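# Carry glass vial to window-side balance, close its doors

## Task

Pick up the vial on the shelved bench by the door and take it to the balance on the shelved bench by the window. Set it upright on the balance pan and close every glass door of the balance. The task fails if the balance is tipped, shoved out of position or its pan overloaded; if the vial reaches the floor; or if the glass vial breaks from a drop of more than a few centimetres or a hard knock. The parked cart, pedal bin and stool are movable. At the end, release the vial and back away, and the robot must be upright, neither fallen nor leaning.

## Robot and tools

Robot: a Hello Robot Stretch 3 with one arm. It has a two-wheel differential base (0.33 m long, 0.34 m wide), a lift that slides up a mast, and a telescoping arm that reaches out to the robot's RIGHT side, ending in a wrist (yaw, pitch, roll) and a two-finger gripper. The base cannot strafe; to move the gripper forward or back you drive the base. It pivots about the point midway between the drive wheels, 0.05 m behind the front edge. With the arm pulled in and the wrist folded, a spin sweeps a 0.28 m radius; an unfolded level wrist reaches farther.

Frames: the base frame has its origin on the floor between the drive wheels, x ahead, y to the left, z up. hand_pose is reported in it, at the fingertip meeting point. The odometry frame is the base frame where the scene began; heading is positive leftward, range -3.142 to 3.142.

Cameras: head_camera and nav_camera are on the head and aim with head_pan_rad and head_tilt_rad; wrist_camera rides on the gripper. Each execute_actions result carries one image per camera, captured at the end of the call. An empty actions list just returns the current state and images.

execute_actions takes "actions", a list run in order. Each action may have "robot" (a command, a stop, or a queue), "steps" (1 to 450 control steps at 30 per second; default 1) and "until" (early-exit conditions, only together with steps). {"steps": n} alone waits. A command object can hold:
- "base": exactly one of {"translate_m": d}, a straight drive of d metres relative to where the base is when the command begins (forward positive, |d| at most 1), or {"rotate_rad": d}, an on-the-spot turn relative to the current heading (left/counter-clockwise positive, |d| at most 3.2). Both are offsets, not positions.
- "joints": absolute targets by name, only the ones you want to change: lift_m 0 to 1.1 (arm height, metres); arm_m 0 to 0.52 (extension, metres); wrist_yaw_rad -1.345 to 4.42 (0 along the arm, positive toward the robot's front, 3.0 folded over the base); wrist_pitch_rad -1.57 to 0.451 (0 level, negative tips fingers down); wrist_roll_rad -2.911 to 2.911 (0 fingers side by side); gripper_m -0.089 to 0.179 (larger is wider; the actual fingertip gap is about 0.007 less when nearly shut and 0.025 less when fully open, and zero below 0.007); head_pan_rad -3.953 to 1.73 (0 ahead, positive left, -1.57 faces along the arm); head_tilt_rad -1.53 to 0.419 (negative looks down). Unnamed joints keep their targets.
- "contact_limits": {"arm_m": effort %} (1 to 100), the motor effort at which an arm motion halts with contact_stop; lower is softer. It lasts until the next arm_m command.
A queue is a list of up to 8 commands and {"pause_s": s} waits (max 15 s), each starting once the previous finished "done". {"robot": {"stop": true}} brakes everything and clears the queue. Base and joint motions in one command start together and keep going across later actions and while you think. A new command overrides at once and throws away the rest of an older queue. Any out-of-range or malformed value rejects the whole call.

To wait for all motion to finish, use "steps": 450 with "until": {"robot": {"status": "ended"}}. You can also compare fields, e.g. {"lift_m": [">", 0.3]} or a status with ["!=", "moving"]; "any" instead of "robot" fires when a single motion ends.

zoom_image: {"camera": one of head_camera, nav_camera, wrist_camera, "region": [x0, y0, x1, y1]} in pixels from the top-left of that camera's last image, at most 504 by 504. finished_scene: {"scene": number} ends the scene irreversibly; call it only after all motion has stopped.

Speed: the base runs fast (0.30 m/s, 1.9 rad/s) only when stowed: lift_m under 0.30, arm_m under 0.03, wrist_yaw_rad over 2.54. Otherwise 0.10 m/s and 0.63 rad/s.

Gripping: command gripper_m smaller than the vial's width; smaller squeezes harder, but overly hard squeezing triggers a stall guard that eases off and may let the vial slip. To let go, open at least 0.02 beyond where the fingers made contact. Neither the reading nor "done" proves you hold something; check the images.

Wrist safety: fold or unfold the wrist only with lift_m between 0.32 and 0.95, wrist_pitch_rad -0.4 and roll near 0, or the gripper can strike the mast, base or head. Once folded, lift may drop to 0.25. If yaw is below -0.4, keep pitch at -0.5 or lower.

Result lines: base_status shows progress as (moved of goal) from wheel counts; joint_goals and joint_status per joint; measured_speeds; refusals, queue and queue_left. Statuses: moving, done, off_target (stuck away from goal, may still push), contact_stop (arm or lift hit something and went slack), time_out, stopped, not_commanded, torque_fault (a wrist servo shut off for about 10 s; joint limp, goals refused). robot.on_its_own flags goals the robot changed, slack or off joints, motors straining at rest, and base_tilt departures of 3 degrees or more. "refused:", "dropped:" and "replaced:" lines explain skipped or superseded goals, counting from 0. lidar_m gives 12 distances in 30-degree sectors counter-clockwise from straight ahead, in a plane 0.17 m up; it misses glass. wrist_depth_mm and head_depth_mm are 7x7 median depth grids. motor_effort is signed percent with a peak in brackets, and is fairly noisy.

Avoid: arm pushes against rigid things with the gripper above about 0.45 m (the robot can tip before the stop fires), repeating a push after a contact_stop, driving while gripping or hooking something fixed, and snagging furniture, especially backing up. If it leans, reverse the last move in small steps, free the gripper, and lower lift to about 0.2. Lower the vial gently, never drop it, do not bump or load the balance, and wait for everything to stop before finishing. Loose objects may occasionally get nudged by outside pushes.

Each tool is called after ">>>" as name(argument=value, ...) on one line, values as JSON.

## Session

>>> execute_actions(actions=[])

Scene clock: 0.00 s.
robot.base_odometry: x=+0.000 y=+0.000 heading=+0.000 (m, m, rad; robot's odometry frame)
robot.turned_by_wheels: +0.000 (rad since the last result)
robot.turned_by_imu: +0.000 (rad since the last result)
robot.base_tilt: forward=+0.3 right=-2.1 (deg)
robot.lidar_m: 2.05 1.36 1.41 1.91 2.54 1.99 1.40 1.34 1.39 1.92 1.42 1.62
robot.head_depth_mm: 2091 2566 2597 2599 2596 2635 2204 / 2079 2440 2477 2482 2503 2519 2196 / 2049 2301 2321 2314 2330 2358 2188 / 2063 2144 2162 2167 2184 2208 2166 / 1992 2044 2055 2070 2066 2077 2072 / 1907 1929 1940 1954 1969 1968 1962 / 1822 1821 1848 1854 1866 1856 1882
robot.base_status: not_commanded
robot.joint_positions: lift_m=+0.427 arm_m=+0.002 wrist_yaw_rad=+2.979 wrist_pitch_rad=-0.343 wrist_roll_rad=-0.017 gripper_m=+0.037 head_pan_rad=-0.001 head_tilt_rad=-0.022
robot.joint_goals: lift_m=+0.427 arm_m=+0.002 wrist_yaw_rad=+2.979 wrist_pitch_rad=-0.343 wrist_roll_rad=-0.017 gripper_m=+0.037 head_pan_rad=-0.001 head_tilt_rad=-0.022
robot.joint_status: lift_m=not_commanded arm_m=not_commanded wrist_yaw_rad=not_commanded wrist_pitch_rad=not_commanded wrist_roll_rad=not_commanded gripper_m=not_commanded head_pan_rad=not_commanded head_tilt_rad=not_commanded
robot.measured_speeds: translate_m=+0.000 rotate_rad=+0.000 lift_m=+0.000 arm_m=+0.000 wrist_yaw_rad=+0.000 wrist_pitch_rad=+0.000 wrist_roll_rad=+0.000 head_pan_rad=+0.000 head_tilt_rad=+0.000
robot: refusals=0 queue=idle queue_left=0
robot.motor_effort: left_wheel=+0 right_wheel=+0 lift_m=+40 arm_m=-1 wrist_yaw_rad=+0 wrist_pitch_rad=+4 wrist_roll_rad=+0 gripper_m=+0 head_pan_rad=+1 head_tilt_rad=+2 (%)
robot.hand_pose: x=+0.0165 y=+0.0826 z=+0.4571 quat_wxyz=(+0.177, +0.698, +0.066, +0.691) (m; robot's base frame)
robot.wrist_depth_mm: - - - - - - 945 / - - - - - - - / - - - - - - - / - - - - - - - / 828 808 - 843 837 816 839 / 691 674 - 688 673 678 679 / 570 577 577 579 576 585 591
pictures: head_camera (sideways: a quarter turn clockwise sets it upright), nav_camera (sideways: a quarter turn counterclockwise sets it upright), wrist_camera
Images, in order (width x height): head_camera 896x504, nav_camera 672x504, wrist_camera 644x364.

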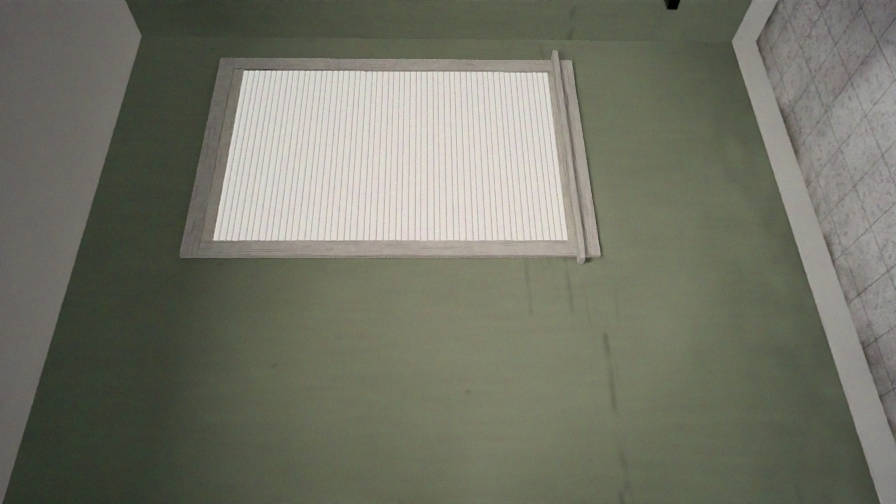

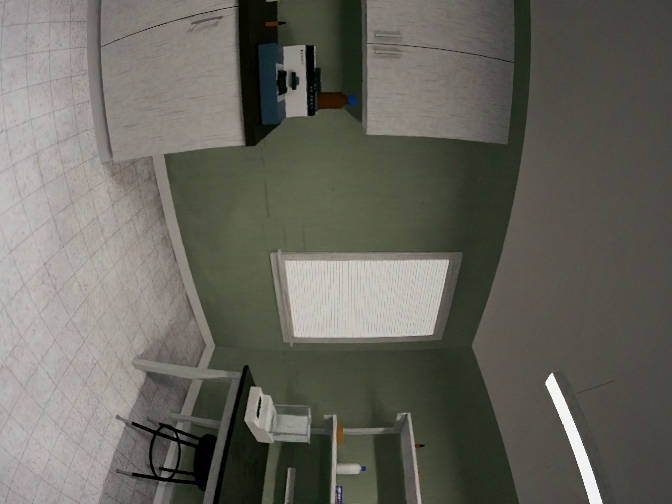

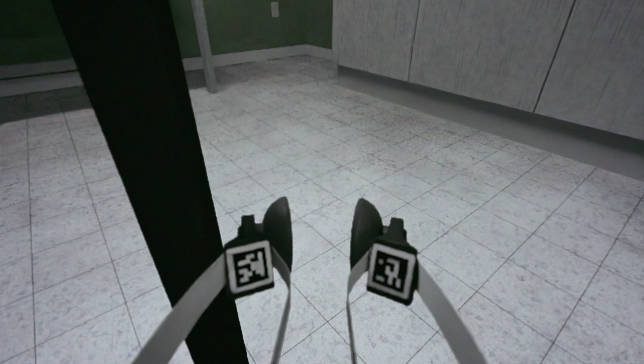

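>>> execute_actions(actions=[{"robot":{"joints":{"head_pan_rad":-0.65,"head_tilt_rad":-0.4,"lift_m":0.28}},"steps":450,"until":{"robot":{"status":"ended"}}}])

>>> zoom_image(camera="head_camera", region=[150,130,400,380])

>>> execute_actions(actions=[{"robot":{"joints":{"head_pan_rad":0},"base":{"rotate_rad":2.08}},"steps":450,"until":{"robot":{"status":"ended"}}}])

Scene clock: 3.43 s.
robot.base_odometry: x=+0.000 y=+0.000 heading=+0.000 (m, m, rad; robot's odometry frame)
robot.turned_by_wheels: +0.000 (rad since the last result)
robot.turned_by_imu: -0.001 (rad since the last result)
robot.base_tilt: forward=+0.4 right=-2.1 (deg)
robot.lidar_m: 2.05 1.36 1.41 1.91 2.53 1.99 1.40 1.34 1.39 1.93 1.42 1.61
robot.head_depth_mm: 1748 1848 1946 1449 2159 1757 1418 / 1806 1909 1995 1557 2186 1747 1417 / 1885 1985 2080 1668 2168 1734 1415 / 1950 2074 2181 1679 2174 1733 1419 / 1993 2115 1842 2385 2256 1746 1423 / 2091 2274 2387 1739 2087 1743 1416 / 2206 2378 2558 2742 2276 1756 1418
robot.base_status: not_commanded
robot.joint_positions: lift_m=+0.280 arm_m=+0.002 wrist_yaw_rad=+2.979 wrist_pitch_rad=-0.343 wrist_roll_rad=-0.017 gripper_m=+0.037 head_pan_rad=-0.643 head_tilt_rad=-0.395
robot.joint_goals: lift_m=+0.280 arm_m=+0.002 wrist_yaw_rad=+2.979 wrist_pitch_rad=-0.343 wrist_roll_rad=-0.017 gripper_m=+0.037 head_pan_rad=-0.650 head_tilt_rad=-0.400
robot.joint_status: lift_m=done arm_m=not_commanded wrist_yaw_rad=not_commanded wrist_pitch_rad=not_commanded wrist_roll_rad=not_commanded gripper_m=not_commanded head_pan_rad=done head_tilt_rad=done
robot.measured_speeds: translate_m=+0.000 rotate_rad=+0.000 lift_m=+0.000 arm_m=+0.000 wrist_yaw_rad=+0.000 wrist_pitch_rad=+0.000 wrist_roll_rad=+0.000 head_pan_rad=+0.000 head_tilt_rad=+0.000
robot: refusals=0 queue=done queue_left=0
robot.motor_effort: left_wheel=+0(0) right_wheel=+0(0) lift_m=+27(38) arm_m=-1(0) wrist_yaw_rad=+0(1) wrist_pitch_rad=+4(4) wrist_roll_rad=+0(0) gripper_m=+0(0) head_pan_rad=-3(31) head_tilt_rad=-3(28) (%)
robot.hand_pose: x=+0.0165 y=+0.0826 z=+0.3101 quat_wxyz=(+0.177, +0.698, +0.066, +0.691) (m; robot's base frame)
robot.wrist_depth_mm: - - - - - - 956 / - - - - - - - / - - - - - - - / 794 758 779 772 774 790 805 / 610 618 - 607 634 617 598 / 504 501 - 517 503 506 508 / 454 - - - 428 440 434
pictures: head_camera (sideways: a quarter turn clockwise sets it upright), nav_camera (sideways: a quarter turn counterclockwise sets it upright), wrist_camera
Images, in order (width x height): head_camera 896x504, nav_camera 672x504, wrist_camera 644x364.

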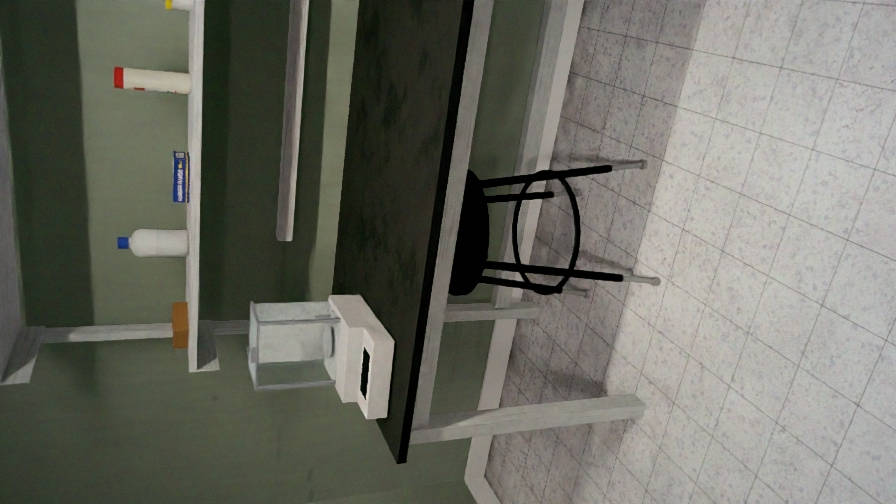

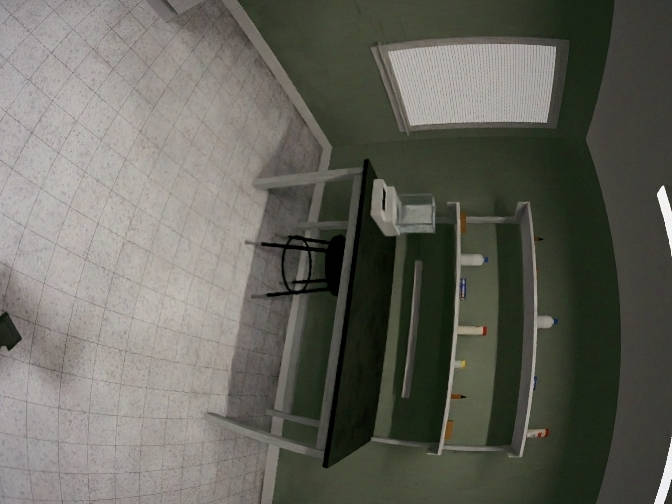

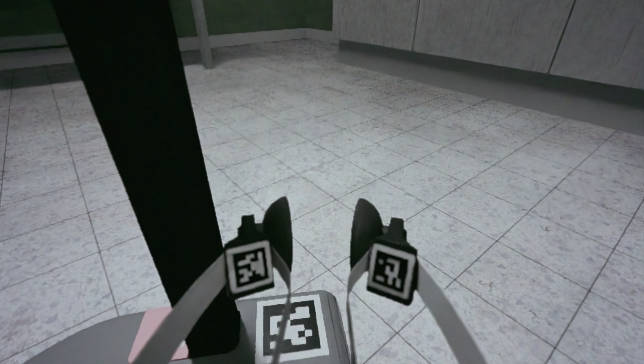

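Region (150, 130, 400, 380) of head_camera's 896x504 image, scaled by 2.016, with more detail than that image has.

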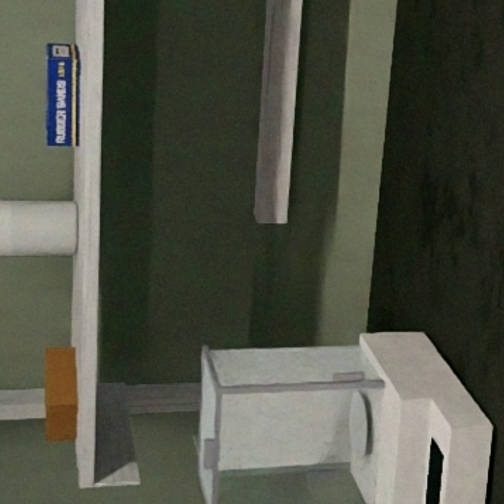

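Scene clock: 5.90 s.
robot.base_odometry: x=+0.000 y=+0.000 heading=+2.080 (m, m, rad; robot's odometry frame)
robot.turned_by_wheels: +2.080 (rad since the last result)
robot.turned_by_imu: +2.075 (rad since the last result)
robot.base_tilt: forward=+0.4 right=-2.2 (deg)
robot.lidar_m: 2.53 2.00 1.41 1.34 1.37 1.85 1.42 1.62 2.07 1.36 1.40 1.85
robot.head_depth_mm: 2252 2395 2525 2754 2169 1741 1415 / 2250 2347 2376 2722 2273 1738 1420 / 2222 2378 2390 2691 2276 1736 1420 / 2237 2375 2397 2703 2271 1742 1415 / 2228 2380 2373 2709 2270 1739 1415 / 2201 2314 2359 2690 2262 1740 1414 / 2201 2296 2409 2659 2256 1741 1421
robot.base_status: done (rotate_rad +2.0799 of +2.0800)
robot.joint_positions: lift_m=+0.280 arm_m=+0.002 wrist_yaw_rad=+2.979 wrist_pitch_rad=-0.343 wrist_roll_rad=-0.017 gripper_m=+0.037 head_pan_rad=-0.007 head_tilt_rad=-0.396
robot.joint_goals: lift_m=+0.280 arm_m=+0.002 wrist_yaw_rad=+2.979 wrist_pitch_rad=-0.343 wrist_roll_rad=-0.017 gripper_m=+0.037 head_pan_rad=+0.000 head_tilt_rad=-0.400
robot.joint_status: lift_m=done arm_m=not_commanded wrist_yaw_rad=not_commanded wrist_pitch_rad=not_commanded wrist_roll_rad=not_commanded gripper_m=not_commanded head_pan_rad=done head_tilt_rad=done
robot.measured_speeds: translate_m=+0.000 rotate_rad=+0.000 lift_m=+0.000 arm_m=+0.000 wrist_yaw_rad=+0.000 wrist_pitch_rad=+0.000 wrist_roll_rad=+0.000 head_pan_rad=+0.000 head_tilt_rad=+0.000
robot: refusals=0 queue=done queue_left=0
robot.motor_effort: left_wheel=-2(8) right_wheel=+2(11) lift_m=+27(27) arm_m=-1(0) wrist_yaw_rad=+0(0) wrist_pitch_rad=+4(4) wrist_roll_rad=+0(0) gripper_m=+0(1) head_pan_rad=+3(29) head_tilt_rad=-2(3) (%)
robot.hand_pose: x=+0.0165 y=+0.0826 z=+0.3101 quat_wxyz=(+0.177, +0.698, +0.066, +0.691) (m; robot's base frame)
robot.wrist_depth_mm: - - - - - - - / - - - - - - - / - - - - - - - / 754 752 787 758 768 800 773 / 604 604 - 616 617 617 616 / 503 500 - 519 500 509 507 / 438 - - - 431 433 429
pictures: head_camera (sideways: a quarter turn clockwise sets it upright), nav_camera (sideways: a quarter turn counterclockwise sets it upright), wrist_camera
Images, in order (width x height): head_camera 896x504, nav_camera 672x504, wrist_camera 644x364.

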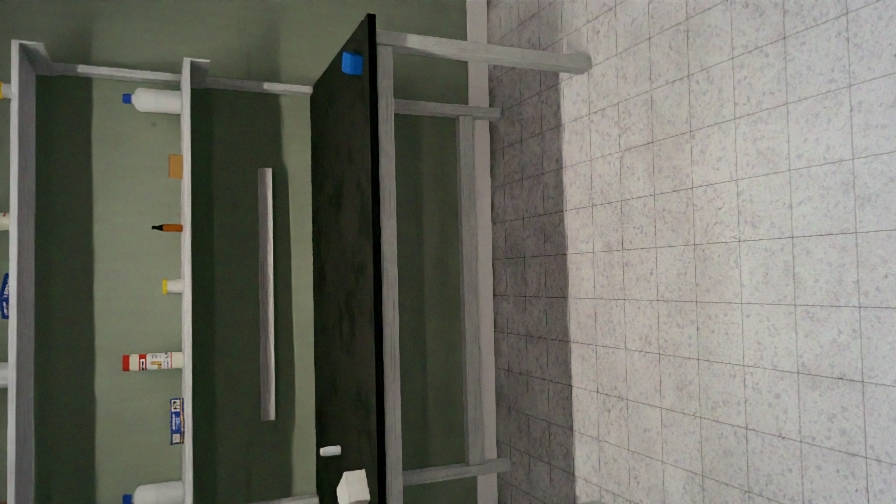

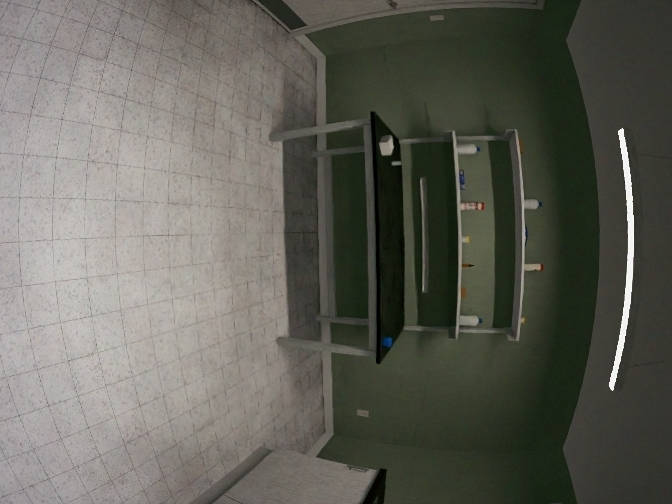

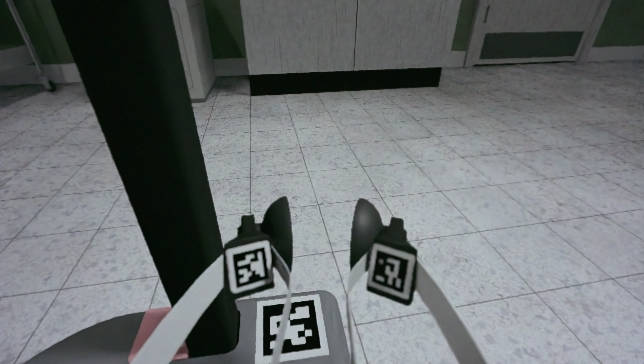

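>>> execute_actions(actions=[{"robot":[{"base":{"rotate_rad":0.315}},{"base":{"translate_m":1}},{"base":{"translate_m":0.52}},{"base":{"rotate_rad":1.57},"joints":{"lift_m":0.9,"head_pan_rad":-1.57,"head_tilt_rad":-0.6}},{"joints":{"wrist_yaw_rad":0,"wrist_pitch_rad":-0.3,"gripper_m":0.08}},{"joints":{"arm_m":0.2,"lift_m":0.82}}],"steps":450,"until":{"robot":{"status":"ended"}}},{"steps":450,"until":{"robot":{"status":"ended"}}}])

Scene clock: 29.20 s.
robot.base_odometry: x=-1.116 y=+1.032 heading=-2.318 (m, m, rad; robot's odometry frame)
robot.turned_by_wheels: +1.885 (rad since the last result)
robot.turned_by_imu: +1.878 (rad since the last result)
robot.base_tilt: forward=+0.2 right=-2.1 (deg)
robot.lidar_m: 1.19 1.11 1.94 2.84 2.04 1.77 1.16 1.24 1.06 1.06 0.50 1.39
robot.head_depth_mm: 726 1031 1127 931 - - 1193 / 925 1061 1155 933 - 577 1216 / 947 1093 1176 934 - 577 1244 / 816 1111 1194 933 656 604 1245 / 891 1150 1271 933 676 620 1246 / 1075 1191 1333 1480 735 638 882 / 1108 1228 1387 1573 1695 657 1247
robot.base_status: done (rotate_rad +1.5699 of +1.5700)
robot.joint_positions: lift_m=+0.820 arm_m=+0.200 wrist_yaw_rad=+0.001 wrist_pitch_rad=-0.321 wrist_roll_rad=-0.017 gripper_m=+0.080 head_pan_rad=-1.563 head_tilt_rad=-0.593
robot.joint_goals: lift_m=+0.820 arm_m=+0.200 wrist_yaw_rad=+0.000 wrist_pitch_rad=-0.300 wrist_roll_rad=-0.017 gripper_m=+0.080 head_pan_rad=-1.570 head_tilt_rad=-0.600
robot.joint_status: lift_m=done arm_m=done wrist_yaw_rad=done wrist_pitch_rad=done wrist_roll_rad=not_commanded gripper_m=done head_pan_rad=done head_tilt_rad=done
robot.measured_speeds: translate_m=+0.000 rotate_rad=+0.000 lift_m=+0.000 arm_m=+0.000 wrist_yaw_rad=+0.000 wrist_pitch_rad=+0.000 wrist_roll_rad=+0.000 head_pan_rad=+0.000 head_tilt_rad=+0.000
robot: refusals=0 queue=done queue_left=0
robot.motor_effort: left_wheel=-2(9) right_wheel=+2(9) lift_m=+27(57) arm_m=+3(6) wrist_yaw_rad=-1(2) wrist_pitch_rad=+7(7) wrist_roll_rad=+0(0) gripper_m=+0(79) head_pan_rad=-3(41) head_tilt_rad=-4(22) (%)
robot.hand_pose: x=-0.0212 y=-0.5801 z=+0.8555 quat_wxyz=(+0.704, +0.115, -0.692, -0.112) (m; robot's base frame)
robot.wrist_depth_mm: 881 807 713 658 635 540 497 / 967 858 794 722 695 624 583 / - 964 566 525 530 536 542 / - - 376 379 375 381 388 / - 296 310 295 311 299 300 / 234 169 233 242 236 242 244 / 148 143 149 205 206 206 207
pictures: head_camera (sideways: a quarter turn clockwise sets it upright), nav_camera (sideways: a quarter turn counterclockwise sets it upright), wrist_camera
Images, in order (width x height): head_camera 896x504, nav_camera 672x504, wrist_camera 644x364.

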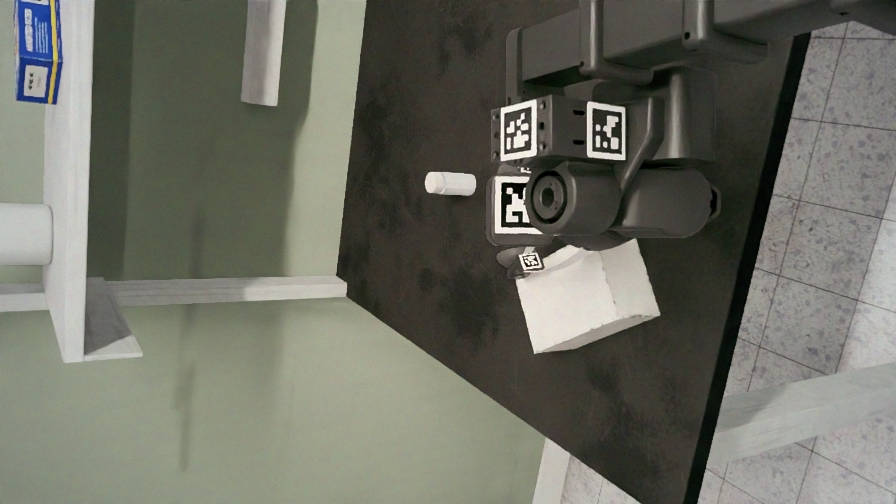

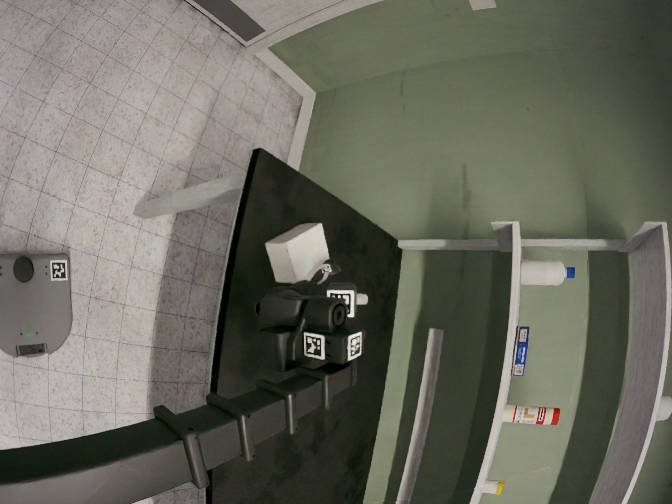

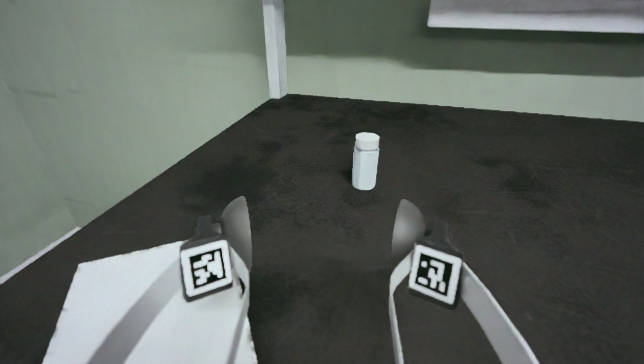

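>>> execute_actions(actions=[{"robot":[{"base":{"translate_m":-0.042},"joints":{"arm_m":0.3}},{"joints":{"arm_m":0.385,"lift_m":0.775}}],"steps":450,"until":{"robot":{"status":"ended"}}}])

Scene clock: 34.00 s.
robot.base_odometry: x=-1.087 y=+1.063 heading=-2.318 (m, m, rad; robot's odometry frame)
robot.turned_by_wheels: +0.000 (rad since the last result)
robot.turned_by_imu: -0.001 (rad since the last result)
robot.base_tilt: forward=+0.3 right=-2.0 (deg)
robot.lidar_m: 1.21 1.15 1.97 2.86 1.99 1.73 1.12 1.22 1.05 1.05 0.52 1.43
robot.head_depth_mm: 745 1027 1116 932 757 - - / 747 1043 1148 1012 713 597 1196 / 951 1082 1161 - 713 606 1218 / 817 1112 1196 969 723 605 1242 / 910 1106 1228 934 655 622 1248 / 1030 1180 1324 972 713 638 1192 / 1098 1216 1362 1559 735 655 1169
robot.base_status: done (translate_m -0.0420 of -0.0420)
robot.joint_positions: lift_m=+0.775 arm_m=+0.385 wrist_yaw_rad=+0.001 wrist_pitch_rad=-0.321 wrist_roll_rad=-0.017 gripper_m=+0.080 head_pan_rad=-1.563 head_tilt_rad=-0.593
robot.joint_goals: lift_m=+0.775 arm_m=+0.385 wrist_yaw_rad=+0.000 wrist_pitch_rad=-0.300 wrist_roll_rad=-0.017 gripper_m=+0.080 head_pan_rad=-1.570 head_tilt_rad=-0.600
robot.joint_status: lift_m=done arm_m=done wrist_yaw_rad=done wrist_pitch_rad=done wrist_roll_rad=not_commanded gripper_m=done head_pan_rad=done head_tilt_rad=done
robot.measured_speeds: translate_m=+0.000 rotate_rad=+0.000 lift_m=+0.000 arm_m=+0.000 wrist_yaw_rad=+0.000 wrist_pitch_rad=+0.000 wrist_roll_rad=+0.000 head_pan_rad=+0.000 head_tilt_rad=+0.000
robot: refusals=0 queue=done queue_left=0
robot.motor_effort: left_wheel=-2(6) right_wheel=+2(5) lift_m=+27(27) arm_m=+3(3) wrist_yaw_rad=-1(1) wrist_pitch_rad=+6(7) wrist_roll_rad=+0(0) gripper_m=+0(0) head_pan_rad=-2(3) head_tilt_rad=-4(4) (%)
robot.hand_pose: x=-0.0212 y=-0.7652 z=+0.8105 quat_wxyz=(+0.704, +0.114, -0.692, -0.112) (m; robot's base frame)
robot.wrist_depth_mm: 643 605 526 509 465 442 418 / 719 641 580 541 506 475 437 / 808 716 403 404 409 409 416 / 900 287 291 289 288 290 299 / 224 224 235 177 238 225 230 / 183 185 180 180 180 187 188 / 157 157 157 158 159 159 159
pictures: head_camera (sideways: a quarter turn clockwise sets it upright), nav_camera (sideways: a quarter turn counterclockwise sets it upright), wrist_camera
Images, in order (width x height): head_camera 896x504, nav_camera 672x504, wrist_camera 644x364.

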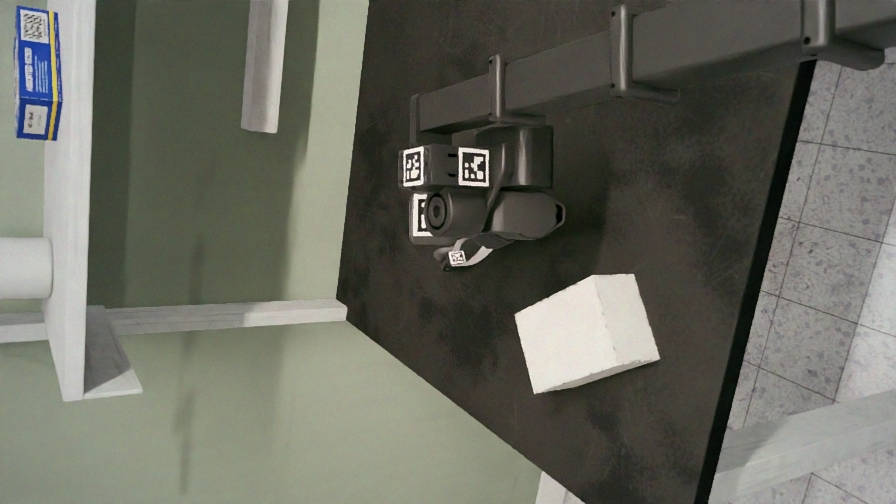

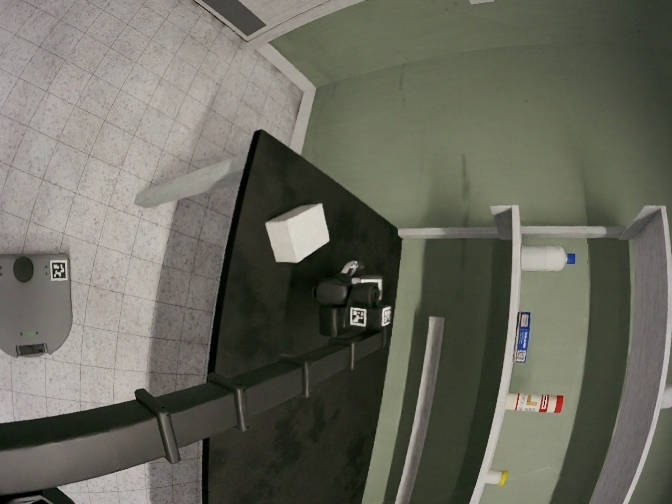

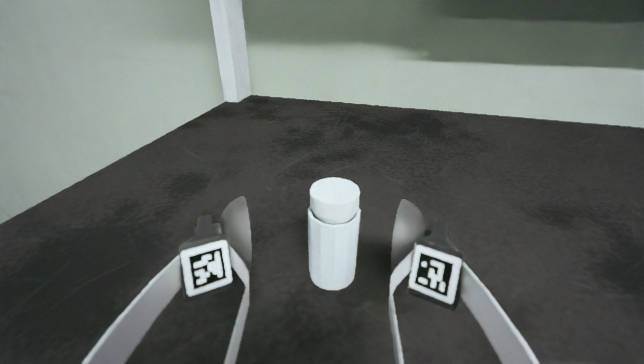

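>>> execute_actions(actions=[{"robot":[{"base":{"translate_m":-0.006},"joints":{"arm_m":0.408,"lift_m":0.767}},{"joints":{"gripper_m":-0.015}},{"joints":{"lift_m":0.785}}],"steps":450,"until":{"robot":{"status":"ended"}}}])

Scene clock: 38.27 s.
robot.base_odometry: x=-1.083 y=+1.068 heading=-2.318 (m, m, rad; robot's odometry frame)
robot.turned_by_wheels: +0.000 (rad since the last result)
robot.turned_by_imu: -0.001 (rad since the last result)
robot.base_tilt: forward=+0.4 right=-2.1 (deg)
robot.lidar_m: 1.21 1.16 1.97 2.86 1.99 1.72 1.11 1.22 1.05 1.05 0.53 1.43
robot.head_depth_mm: 755 1025 1115 932 769 - - / 738 1042 1150 - 712 606 1195 / 946 1083 1164 - 713 606 1218 / 814 1110 1198 933 734 606 1247 / 917 1115 1201 934 655 622 1245 / 1030 1177 1320 973 697 638 1223 / 1094 1213 1372 1552 735 657 882
robot.base_status: done (translate_m -0.0060 of -0.0060)
robot.joint_positions: lift_m=+0.785 arm_m=+0.408 wrist_yaw_rad=+0.001 wrist_pitch_rad=-0.321 wrist_roll_rad=-0.017 gripper_m=-0.014 head_pan_rad=-1.563 head_tilt_rad=-0.593
robot.joint_goals: lift_m=+0.785 arm_m=+0.408 wrist_yaw_rad=+0.000 wrist_pitch_rad=-0.300 wrist_roll_rad=-0.017 gripper_m=-0.015 head_pan_rad=-1.570 head_tilt_rad=-0.600
robot.joint_status: lift_m=done arm_m=done wrist_yaw_rad=done wrist_pitch_rad=done wrist_roll_rad=not_commanded gripper_m=done head_pan_rad=done head_tilt_rad=done
robot.measured_speeds: translate_m=+0.000 rotate_rad=+0.000 lift_m=+0.000 arm_m=+0.000 wrist_yaw_rad=+0.000 wrist_pitch_rad=+0.000 wrist_roll_rad=+0.000 head_pan_rad=+0.000 head_tilt_rad=+0.000
robot: refusals=0 queue=done queue_left=0
robot.motor_effort: left_wheel=-2(5) right_wheel=+2(4) lift_m=+52(53) arm_m=+3(3) wrist_yaw_rad=-1(1) wrist_pitch_rad=+6(6) wrist_roll_rad=+0(0) gripper_m=-16(89) head_pan_rad=-3(3) head_tilt_rad=-4(3) (%)
robot.hand_pose: x=-0.0212 y=-0.7882 z=+0.8197 quat_wxyz=(+0.704, +0.114, -0.692, -0.112) (m; robot's base frame)
robot.wrist_depth_mm: 608 567 510 485 446 419 396 / 687 618 546 527 478 453 420 / 785 688 424 428 435 432 436 / 850 306 306 310 306 312 314 / 240 242 250 133 241 242 243 / 195 196 190 149 191 198 200 / 165 165 167 167 167 168 169
pictures: head_camera (sideways: a quarter turn clockwise sets it upright), nav_camera (sideways: a quarter turn counterclockwise sets it upright), wrist_camera
Images, in order (width x height): head_camera 896x504, nav_camera 672x504, wrist_camera 644x364.

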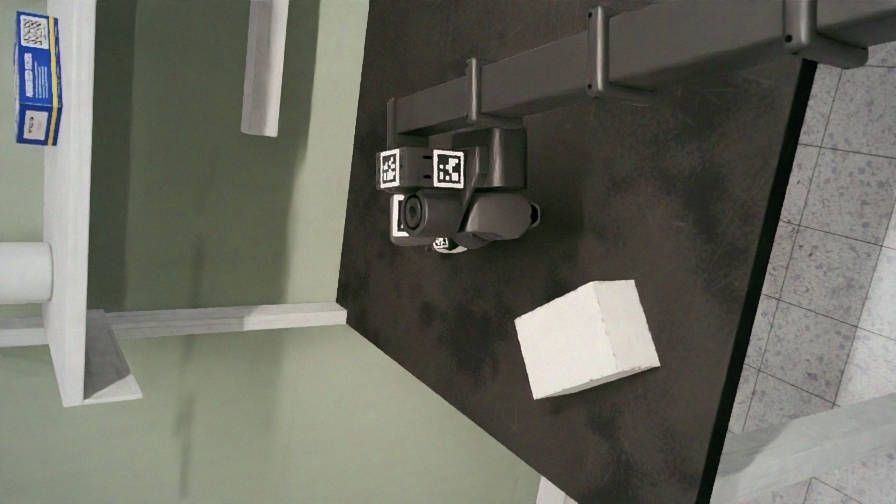

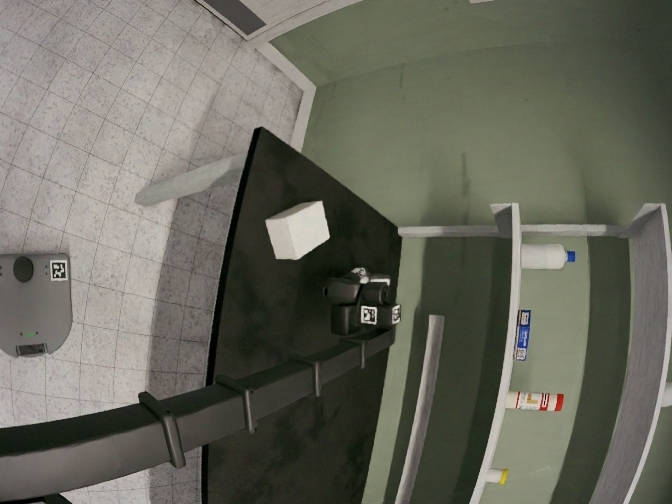

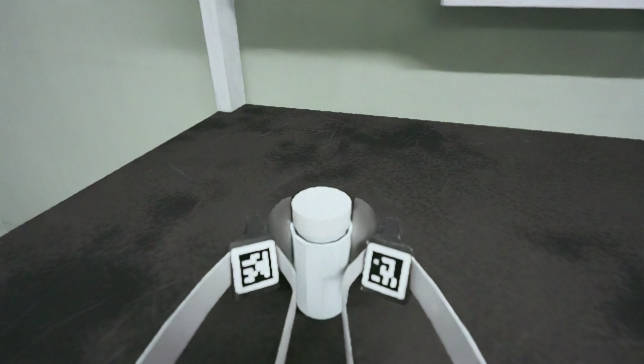

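>>> execute_actions(actions=[{"robot":[{"joints":{"lift_m":0.87}},{"joints":{"arm_m":0}},{"base":{"rotate_rad":1.955},"joints":{"wrist_yaw_rad":2.65}},{"joints":{"lift_m":0.29},"base":{"translate_m":0.5}},{"base":{"translate_m":1}},{"base":{"translate_m":1}},{"base":{"translate_m":0.655}},{"base":{"rotate_rad":-0.65},"joints":{"head_pan_rad":-1.2}}],"steps":450,"until":{"robot":{"status":"ended"}}},{"steps":450,"until":{"robot":{"status":"ended"}}},{"steps":450,"until":{"robot":{"status":"ended"}}},{"robot":[{"base":{"translate_m":0.3},"joints":{"lift_m":0.9}},{"joints":{"wrist_yaw_rad":0}}],"steps":450,"until":{"robot":{"status":"ended"}}}])

Scene clock: 80.57 s.
robot.base_odometry: x=+2.025 y=-0.309 heading=-1.013 (m, m, rad; robot's odometry frame)
robot.turned_by_wheels: +1.305 (rad since the last result)
robot.turned_by_imu: +1.293 (rad since the last result)
robot.base_tilt: forward=+0.3 right=-2.0 (deg)
robot.lidar_m: 0.79 0.66 0.48 0.46 0.47 0.64 1.11 3.37 2.97 0.42 0.74 0.75
robot.head_depth_mm: 2717 2873 1287 931 756 - - / 2790 2994 1277 932 692 605 671 / 2376 2581 1277 932 638 613 1242 / 1711 1832 1159 741 622 637 1246 / 1416 1592 1158 710 641 656 1246 / 1017 1299 656 685 660 1365 1246 / 801 1121 991 837 714 1265 1248
robot.base_status: done (translate_m +0.3000 of +0.3000)
robot.joint_positions: lift_m=+0.900 arm_m=+0.003 wrist_yaw_rad=+0.003 wrist_pitch_rad=-0.321 wrist_roll_rad=-0.017 gripper_m=-0.014 head_pan_rad=-1.207 head_tilt_rad=-0.593
robot.joint_goals: lift_m=+0.900 arm_m=+0.000 wrist_yaw_rad=+0.000 wrist_pitch_rad=-0.300 wrist_roll_rad=-0.017 gripper_m=-0.015 head_pan_rad=-1.200 head_tilt_rad=-0.600
robot.joint_status: lift_m=done arm_m=done wrist_yaw_rad=done wrist_pitch_rad=done wrist_roll_rad=not_commanded gripper_m=done head_pan_rad=done head_tilt_rad=done
robot.measured_speeds: translate_m=+0.000 rotate_rad=+0.000 lift_m=+0.000 arm_m=+0.000 wrist_yaw_rad=+0.000 wrist_pitch_rad=+0.000 wrist_roll_rad=+0.000 head_pan_rad=+0.000 head_tilt_rad=+0.000
robot: refusals=0 queue=done queue_left=0
robot.motor_effort: left_wheel=+1(9) right_wheel=-2(10) lift_m=+52(55) arm_m=-3(2) wrist_yaw_rad=-3(2) wrist_pitch_rad=+6(6) wrist_roll_rad=+0(0) gripper_m=-15(15) head_pan_rad=+2(24) head_tilt_rad=-4(4) (%)
robot.hand_pose: x=-0.0209 y=-0.3834 z=+0.9347 quat_wxyz=(+0.704, +0.115, -0.692, -0.111) (m; robot's base frame)
robot.wrist_depth_mm: 862 - - - - - - / 908 - - - - - - / 725 680 732 - - - - / 328 351 439 575 - - - / 265 294 337 134 - - - / 278 287 308 150 - - - / 292 290 291 308 - - -
pictures: head_camera (sideways: a quarter turn clockwise sets it upright), nav_camera (sideways: a quarter turn counterclockwise sets it upright), wrist_camera
Images, in order (width x height): head_camera 896x504, nav_camera 672x504, wrist_camera 644x364.

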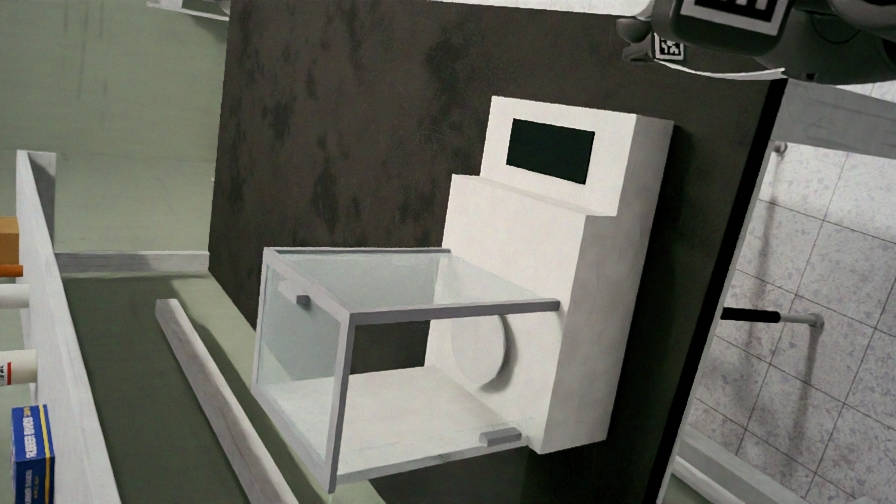

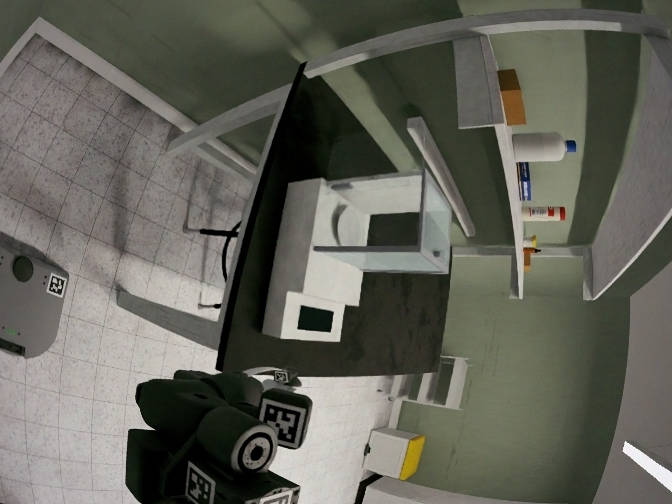

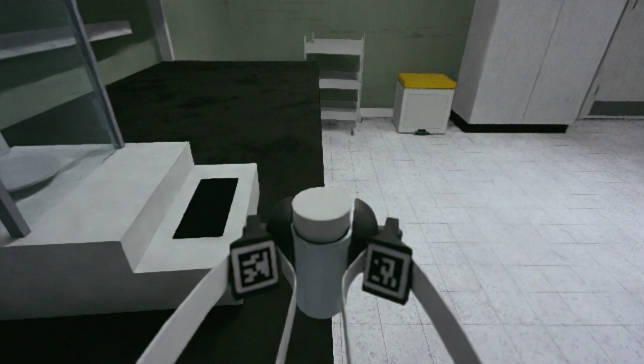

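>>> execute_actions(actions=[{"robot":[{"base":{"rotate_rad":0.05}},{"base":{"translate_m":0.278},"joints":{"head_pan_rad":-1.5}},{"joints":{"arm_m":0.04}}],"steps":450,"until":{"robot":{"status":"ended"}}}])

Scene clock: 87.87 s.
robot.base_odometry: x=+2.183 y=-0.537 heading=-0.963 (m, m, rad; robot's odometry frame)
robot.turned_by_wheels: +0.050 (rad since the last result)
robot.turned_by_imu: +0.048 (rad since the last result)
robot.base_tilt: forward=+0.4 right=-2.2 (deg)
robot.lidar_m: 0.51 0.53 0.46 0.45 0.47 0.66 1.38 4.38 0.48 0.66 0.55 0.52
robot.head_depth_mm: 2718 2864 1276 933 635 - - / 2800 2859 1217 706 619 - - / 2789 2984 1212 936 621 - - / 2793 2958 1156 735 588 606 1222 / 916 1805 1277 899 735 622 1244 / 728 413 1211 934 737 638 1216 / 587 369 1062 936 734 639 1105
robot.base_status: done (translate_m +0.2780 of +0.2780)
robot.joint_positions: lift_m=+0.900 arm_m=+0.040 wrist_yaw_rad=+0.002 wrist_pitch_rad=-0.321 wrist_roll_rad=-0.017 gripper_m=-0.014 head_pan_rad=-1.493 head_tilt_rad=-0.593
robot.joint_goals: lift_m=+0.900 arm_m=+0.040 wrist_yaw_rad=+0.000 wrist_pitch_rad=-0.300 wrist_roll_rad=-0.017 gripper_m=-0.015 head_pan_rad=-1.500 head_tilt_rad=-0.600
robot.joint_status: lift_m=done arm_m=done wrist_yaw_rad=done wrist_pitch_rad=done wrist_roll_rad=not_commanded gripper_m=done head_pan_rad=done head_tilt_rad=done
robot.measured_speeds: translate_m=+0.000 rotate_rad=+0.000 lift_m=+0.000 arm_m=+0.000 wrist_yaw_rad=+0.000 wrist_pitch_rad=+0.000 wrist_roll_rad=+0.000 head_pan_rad=+0.000 head_tilt_rad=+0.000
robot: refusals=0 queue=done queue_left=0
robot.motor_effort: left_wheel=-2(5) right_wheel=+2(6) lift_m=+52(52) arm_m=+3(4) wrist_yaw_rad=-2(2) wrist_pitch_rad=+6(6) wrist_roll_rad=+0(0) gripper_m=-15(15) head_pan_rad=-2(22) head_tilt_rad=-4(4) (%)
robot.hand_pose: x=-0.0210 y=-0.4202 z=+0.9347 quat_wxyz=(+0.704, +0.115, -0.692, -0.112) (m; robot's base frame)
robot.wrist_depth_mm: 559 182 - - - - - / 474 198 329 - - - - / 577 667 330 748 690 - - / 529 503 297 327 344 - - / 408 414 250 133 268 337 - / 339 339 234 149 237 258 371 / 287 291 260 259 268 273 286
pictures: head_camera (sideways: a quarter turn clockwise sets it upright), nav_camera (sideways: a quarter turn counterclockwise sets it upright), wrist_camera
Images, in order (width x height): head_camera 896x504, nav_camera 672x504, wrist_camera 644x364.

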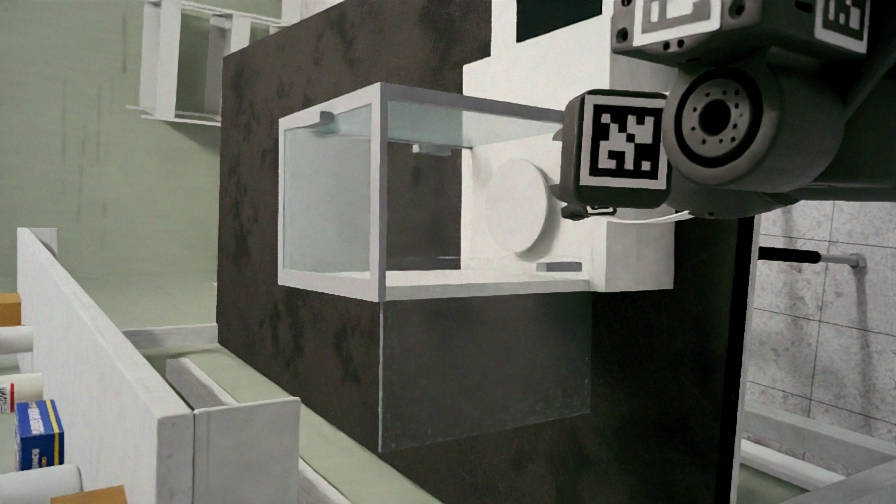

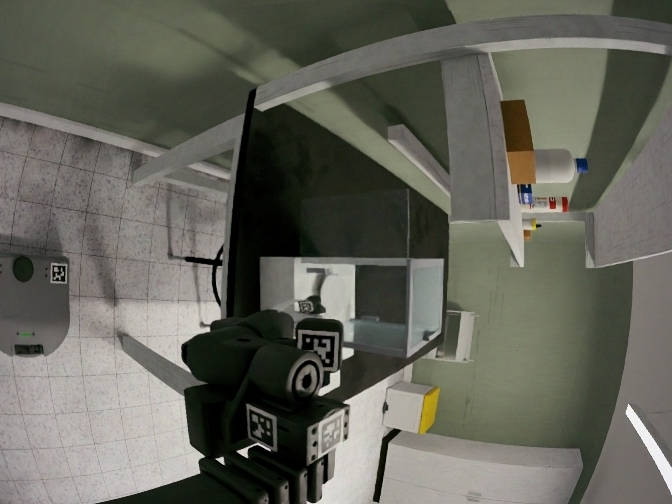

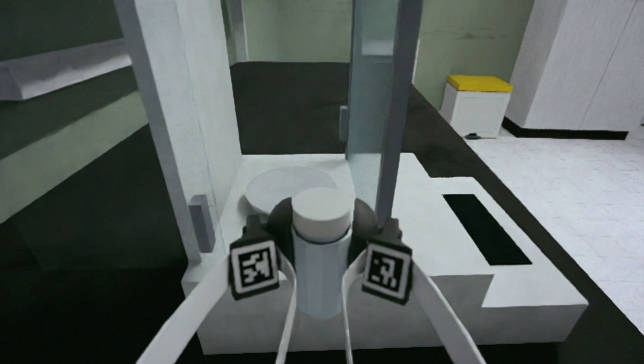

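>>> execute_actions(actions=[{"robot":[{"base":{"rotate_rad":0.034}},{"joints":{"arm_m":0.175},"contact_limits":{"arm_m":10}},{"joints":{"lift_m":0.884}}],"steps":450,"until":{"robot":{"status":"ended"}}}])

Scene clock: 92.30 s.
robot.base_odometry: x=+2.183 y=-0.537 heading=-0.930 (m, m, rad; robot's odometry frame)
robot.turned_by_wheels: +0.034 (rad since the last result)
robot.turned_by_imu: +0.033 (rad since the last result)
robot.base_tilt: forward=+0.3 right=-2.1 (deg)
robot.lidar_m: 0.51 0.54 0.46 0.45 0.48 0.68 1.38 4.16 0.48 0.66 0.55 0.52
robot.head_depth_mm: 2713 2808 1275 1011 - 583 1220 / 2741 2937 1149 1010 - 590 1247 / 2775 3005 1215 1011 - 602 1246 / 2304 2690 1158 708 591 605 1246 / 723 1730 1282 931 735 623 1246 / 717 376 1213 933 735 638 1196 / 566 374 874 933 736 637 930
robot.base_status: done (rotate_rad +0.0339 of +0.0340)
robot.joint_positions: lift_m=+0.884 arm_m=+0.175 wrist_yaw_rad=+0.001 wrist_pitch_rad=-0.321 wrist_roll_rad=-0.017 gripper_m=-0.014 head_pan_rad=-1.493 head_tilt_rad=-0.593
robot.joint_goals: lift_m=+0.884 arm_m=+0.175 wrist_yaw_rad=+0.000 wrist_pitch_rad=-0.300 wrist_roll_rad=-0.017 gripper_m=-0.015 head_pan_rad=-1.500 head_tilt_rad=-0.600
robot.joint_status: lift_m=done arm_m=done wrist_yaw_rad=done wrist_pitch_rad=done wrist_roll_rad=not_commanded gripper_m=done head_pan_rad=done head_tilt_rad=done
robot.measured_speeds: translate_m=+0.000 rotate_rad=+0.000 lift_m=+0.000 arm_m=+0.000 wrist_yaw_rad=+0.000 wrist_pitch_rad=+0.000 wrist_roll_rad=+0.000 head_pan_rad=+0.000 head_tilt_rad=+0.000
robot: refusals=0 queue=done queue_left=0
robot.motor_effort: left_wheel=-2(6) right_wheel=+2(7) lift_m=+27(54) arm_m=+3(3) wrist_yaw_rad=-1(2) wrist_pitch_rad=+7(6) wrist_roll_rad=+0(0) gripper_m=-16(15) head_pan_rad=-3(2) head_tilt_rad=-4(4) (%)
robot.contact_limits: arm_m 10 (drawing in: default 18, maximum 29; extending or still: default 24, maximum 40)
robot.hand_pose: x=-0.0212 y=-0.5552 z=+0.9195 quat_wxyz=(+0.704, +0.115, -0.692, -0.112) (m; robot's base frame)
robot.wrist_depth_mm: 99 131 - - - - - / 99 132 - - - - - / 100 132 644 685 694 - - / 99 132 446 499 480 501 - / 99 132 227 133 245 281 396 / 99 132 180 150 195 201 58 / 100 123 161 160 171 171 60
pictures: head_camera (sideways: a quarter turn clockwise sets it upright), nav_camera (sideways: a quarter turn counterclockwise sets it upright), wrist_camera
Images, in order (width x height): head_camera 896x504, nav_camera 672x504, wrist_camera 644x364.

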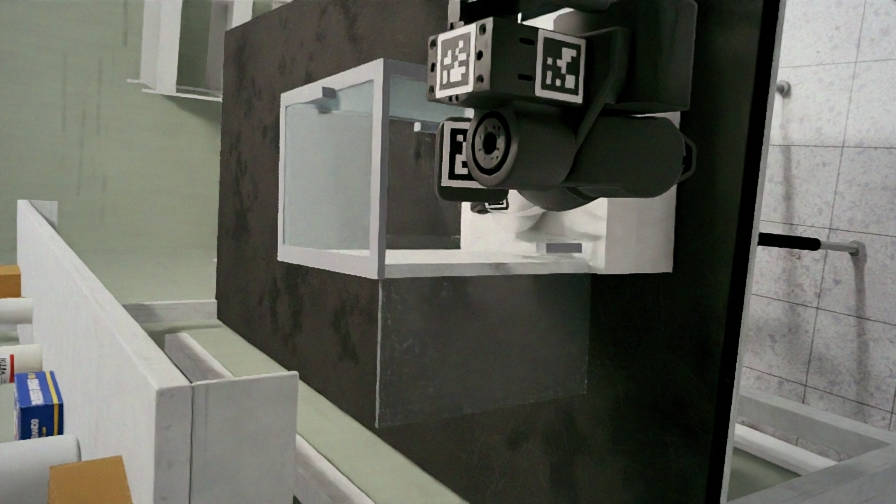

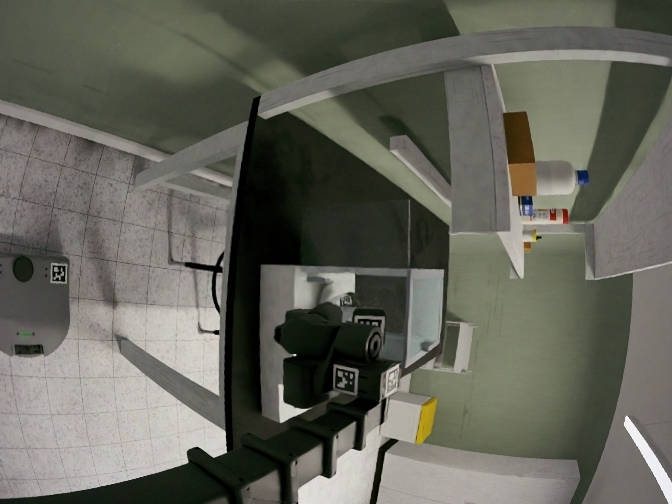

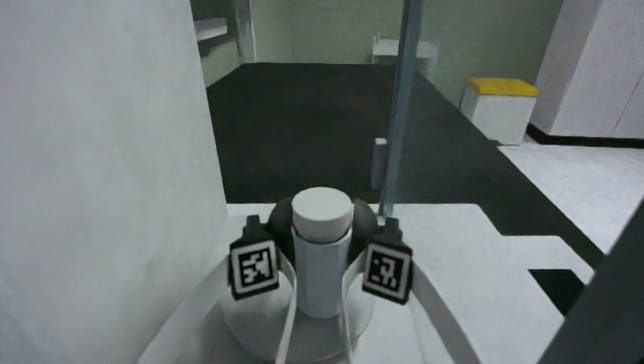

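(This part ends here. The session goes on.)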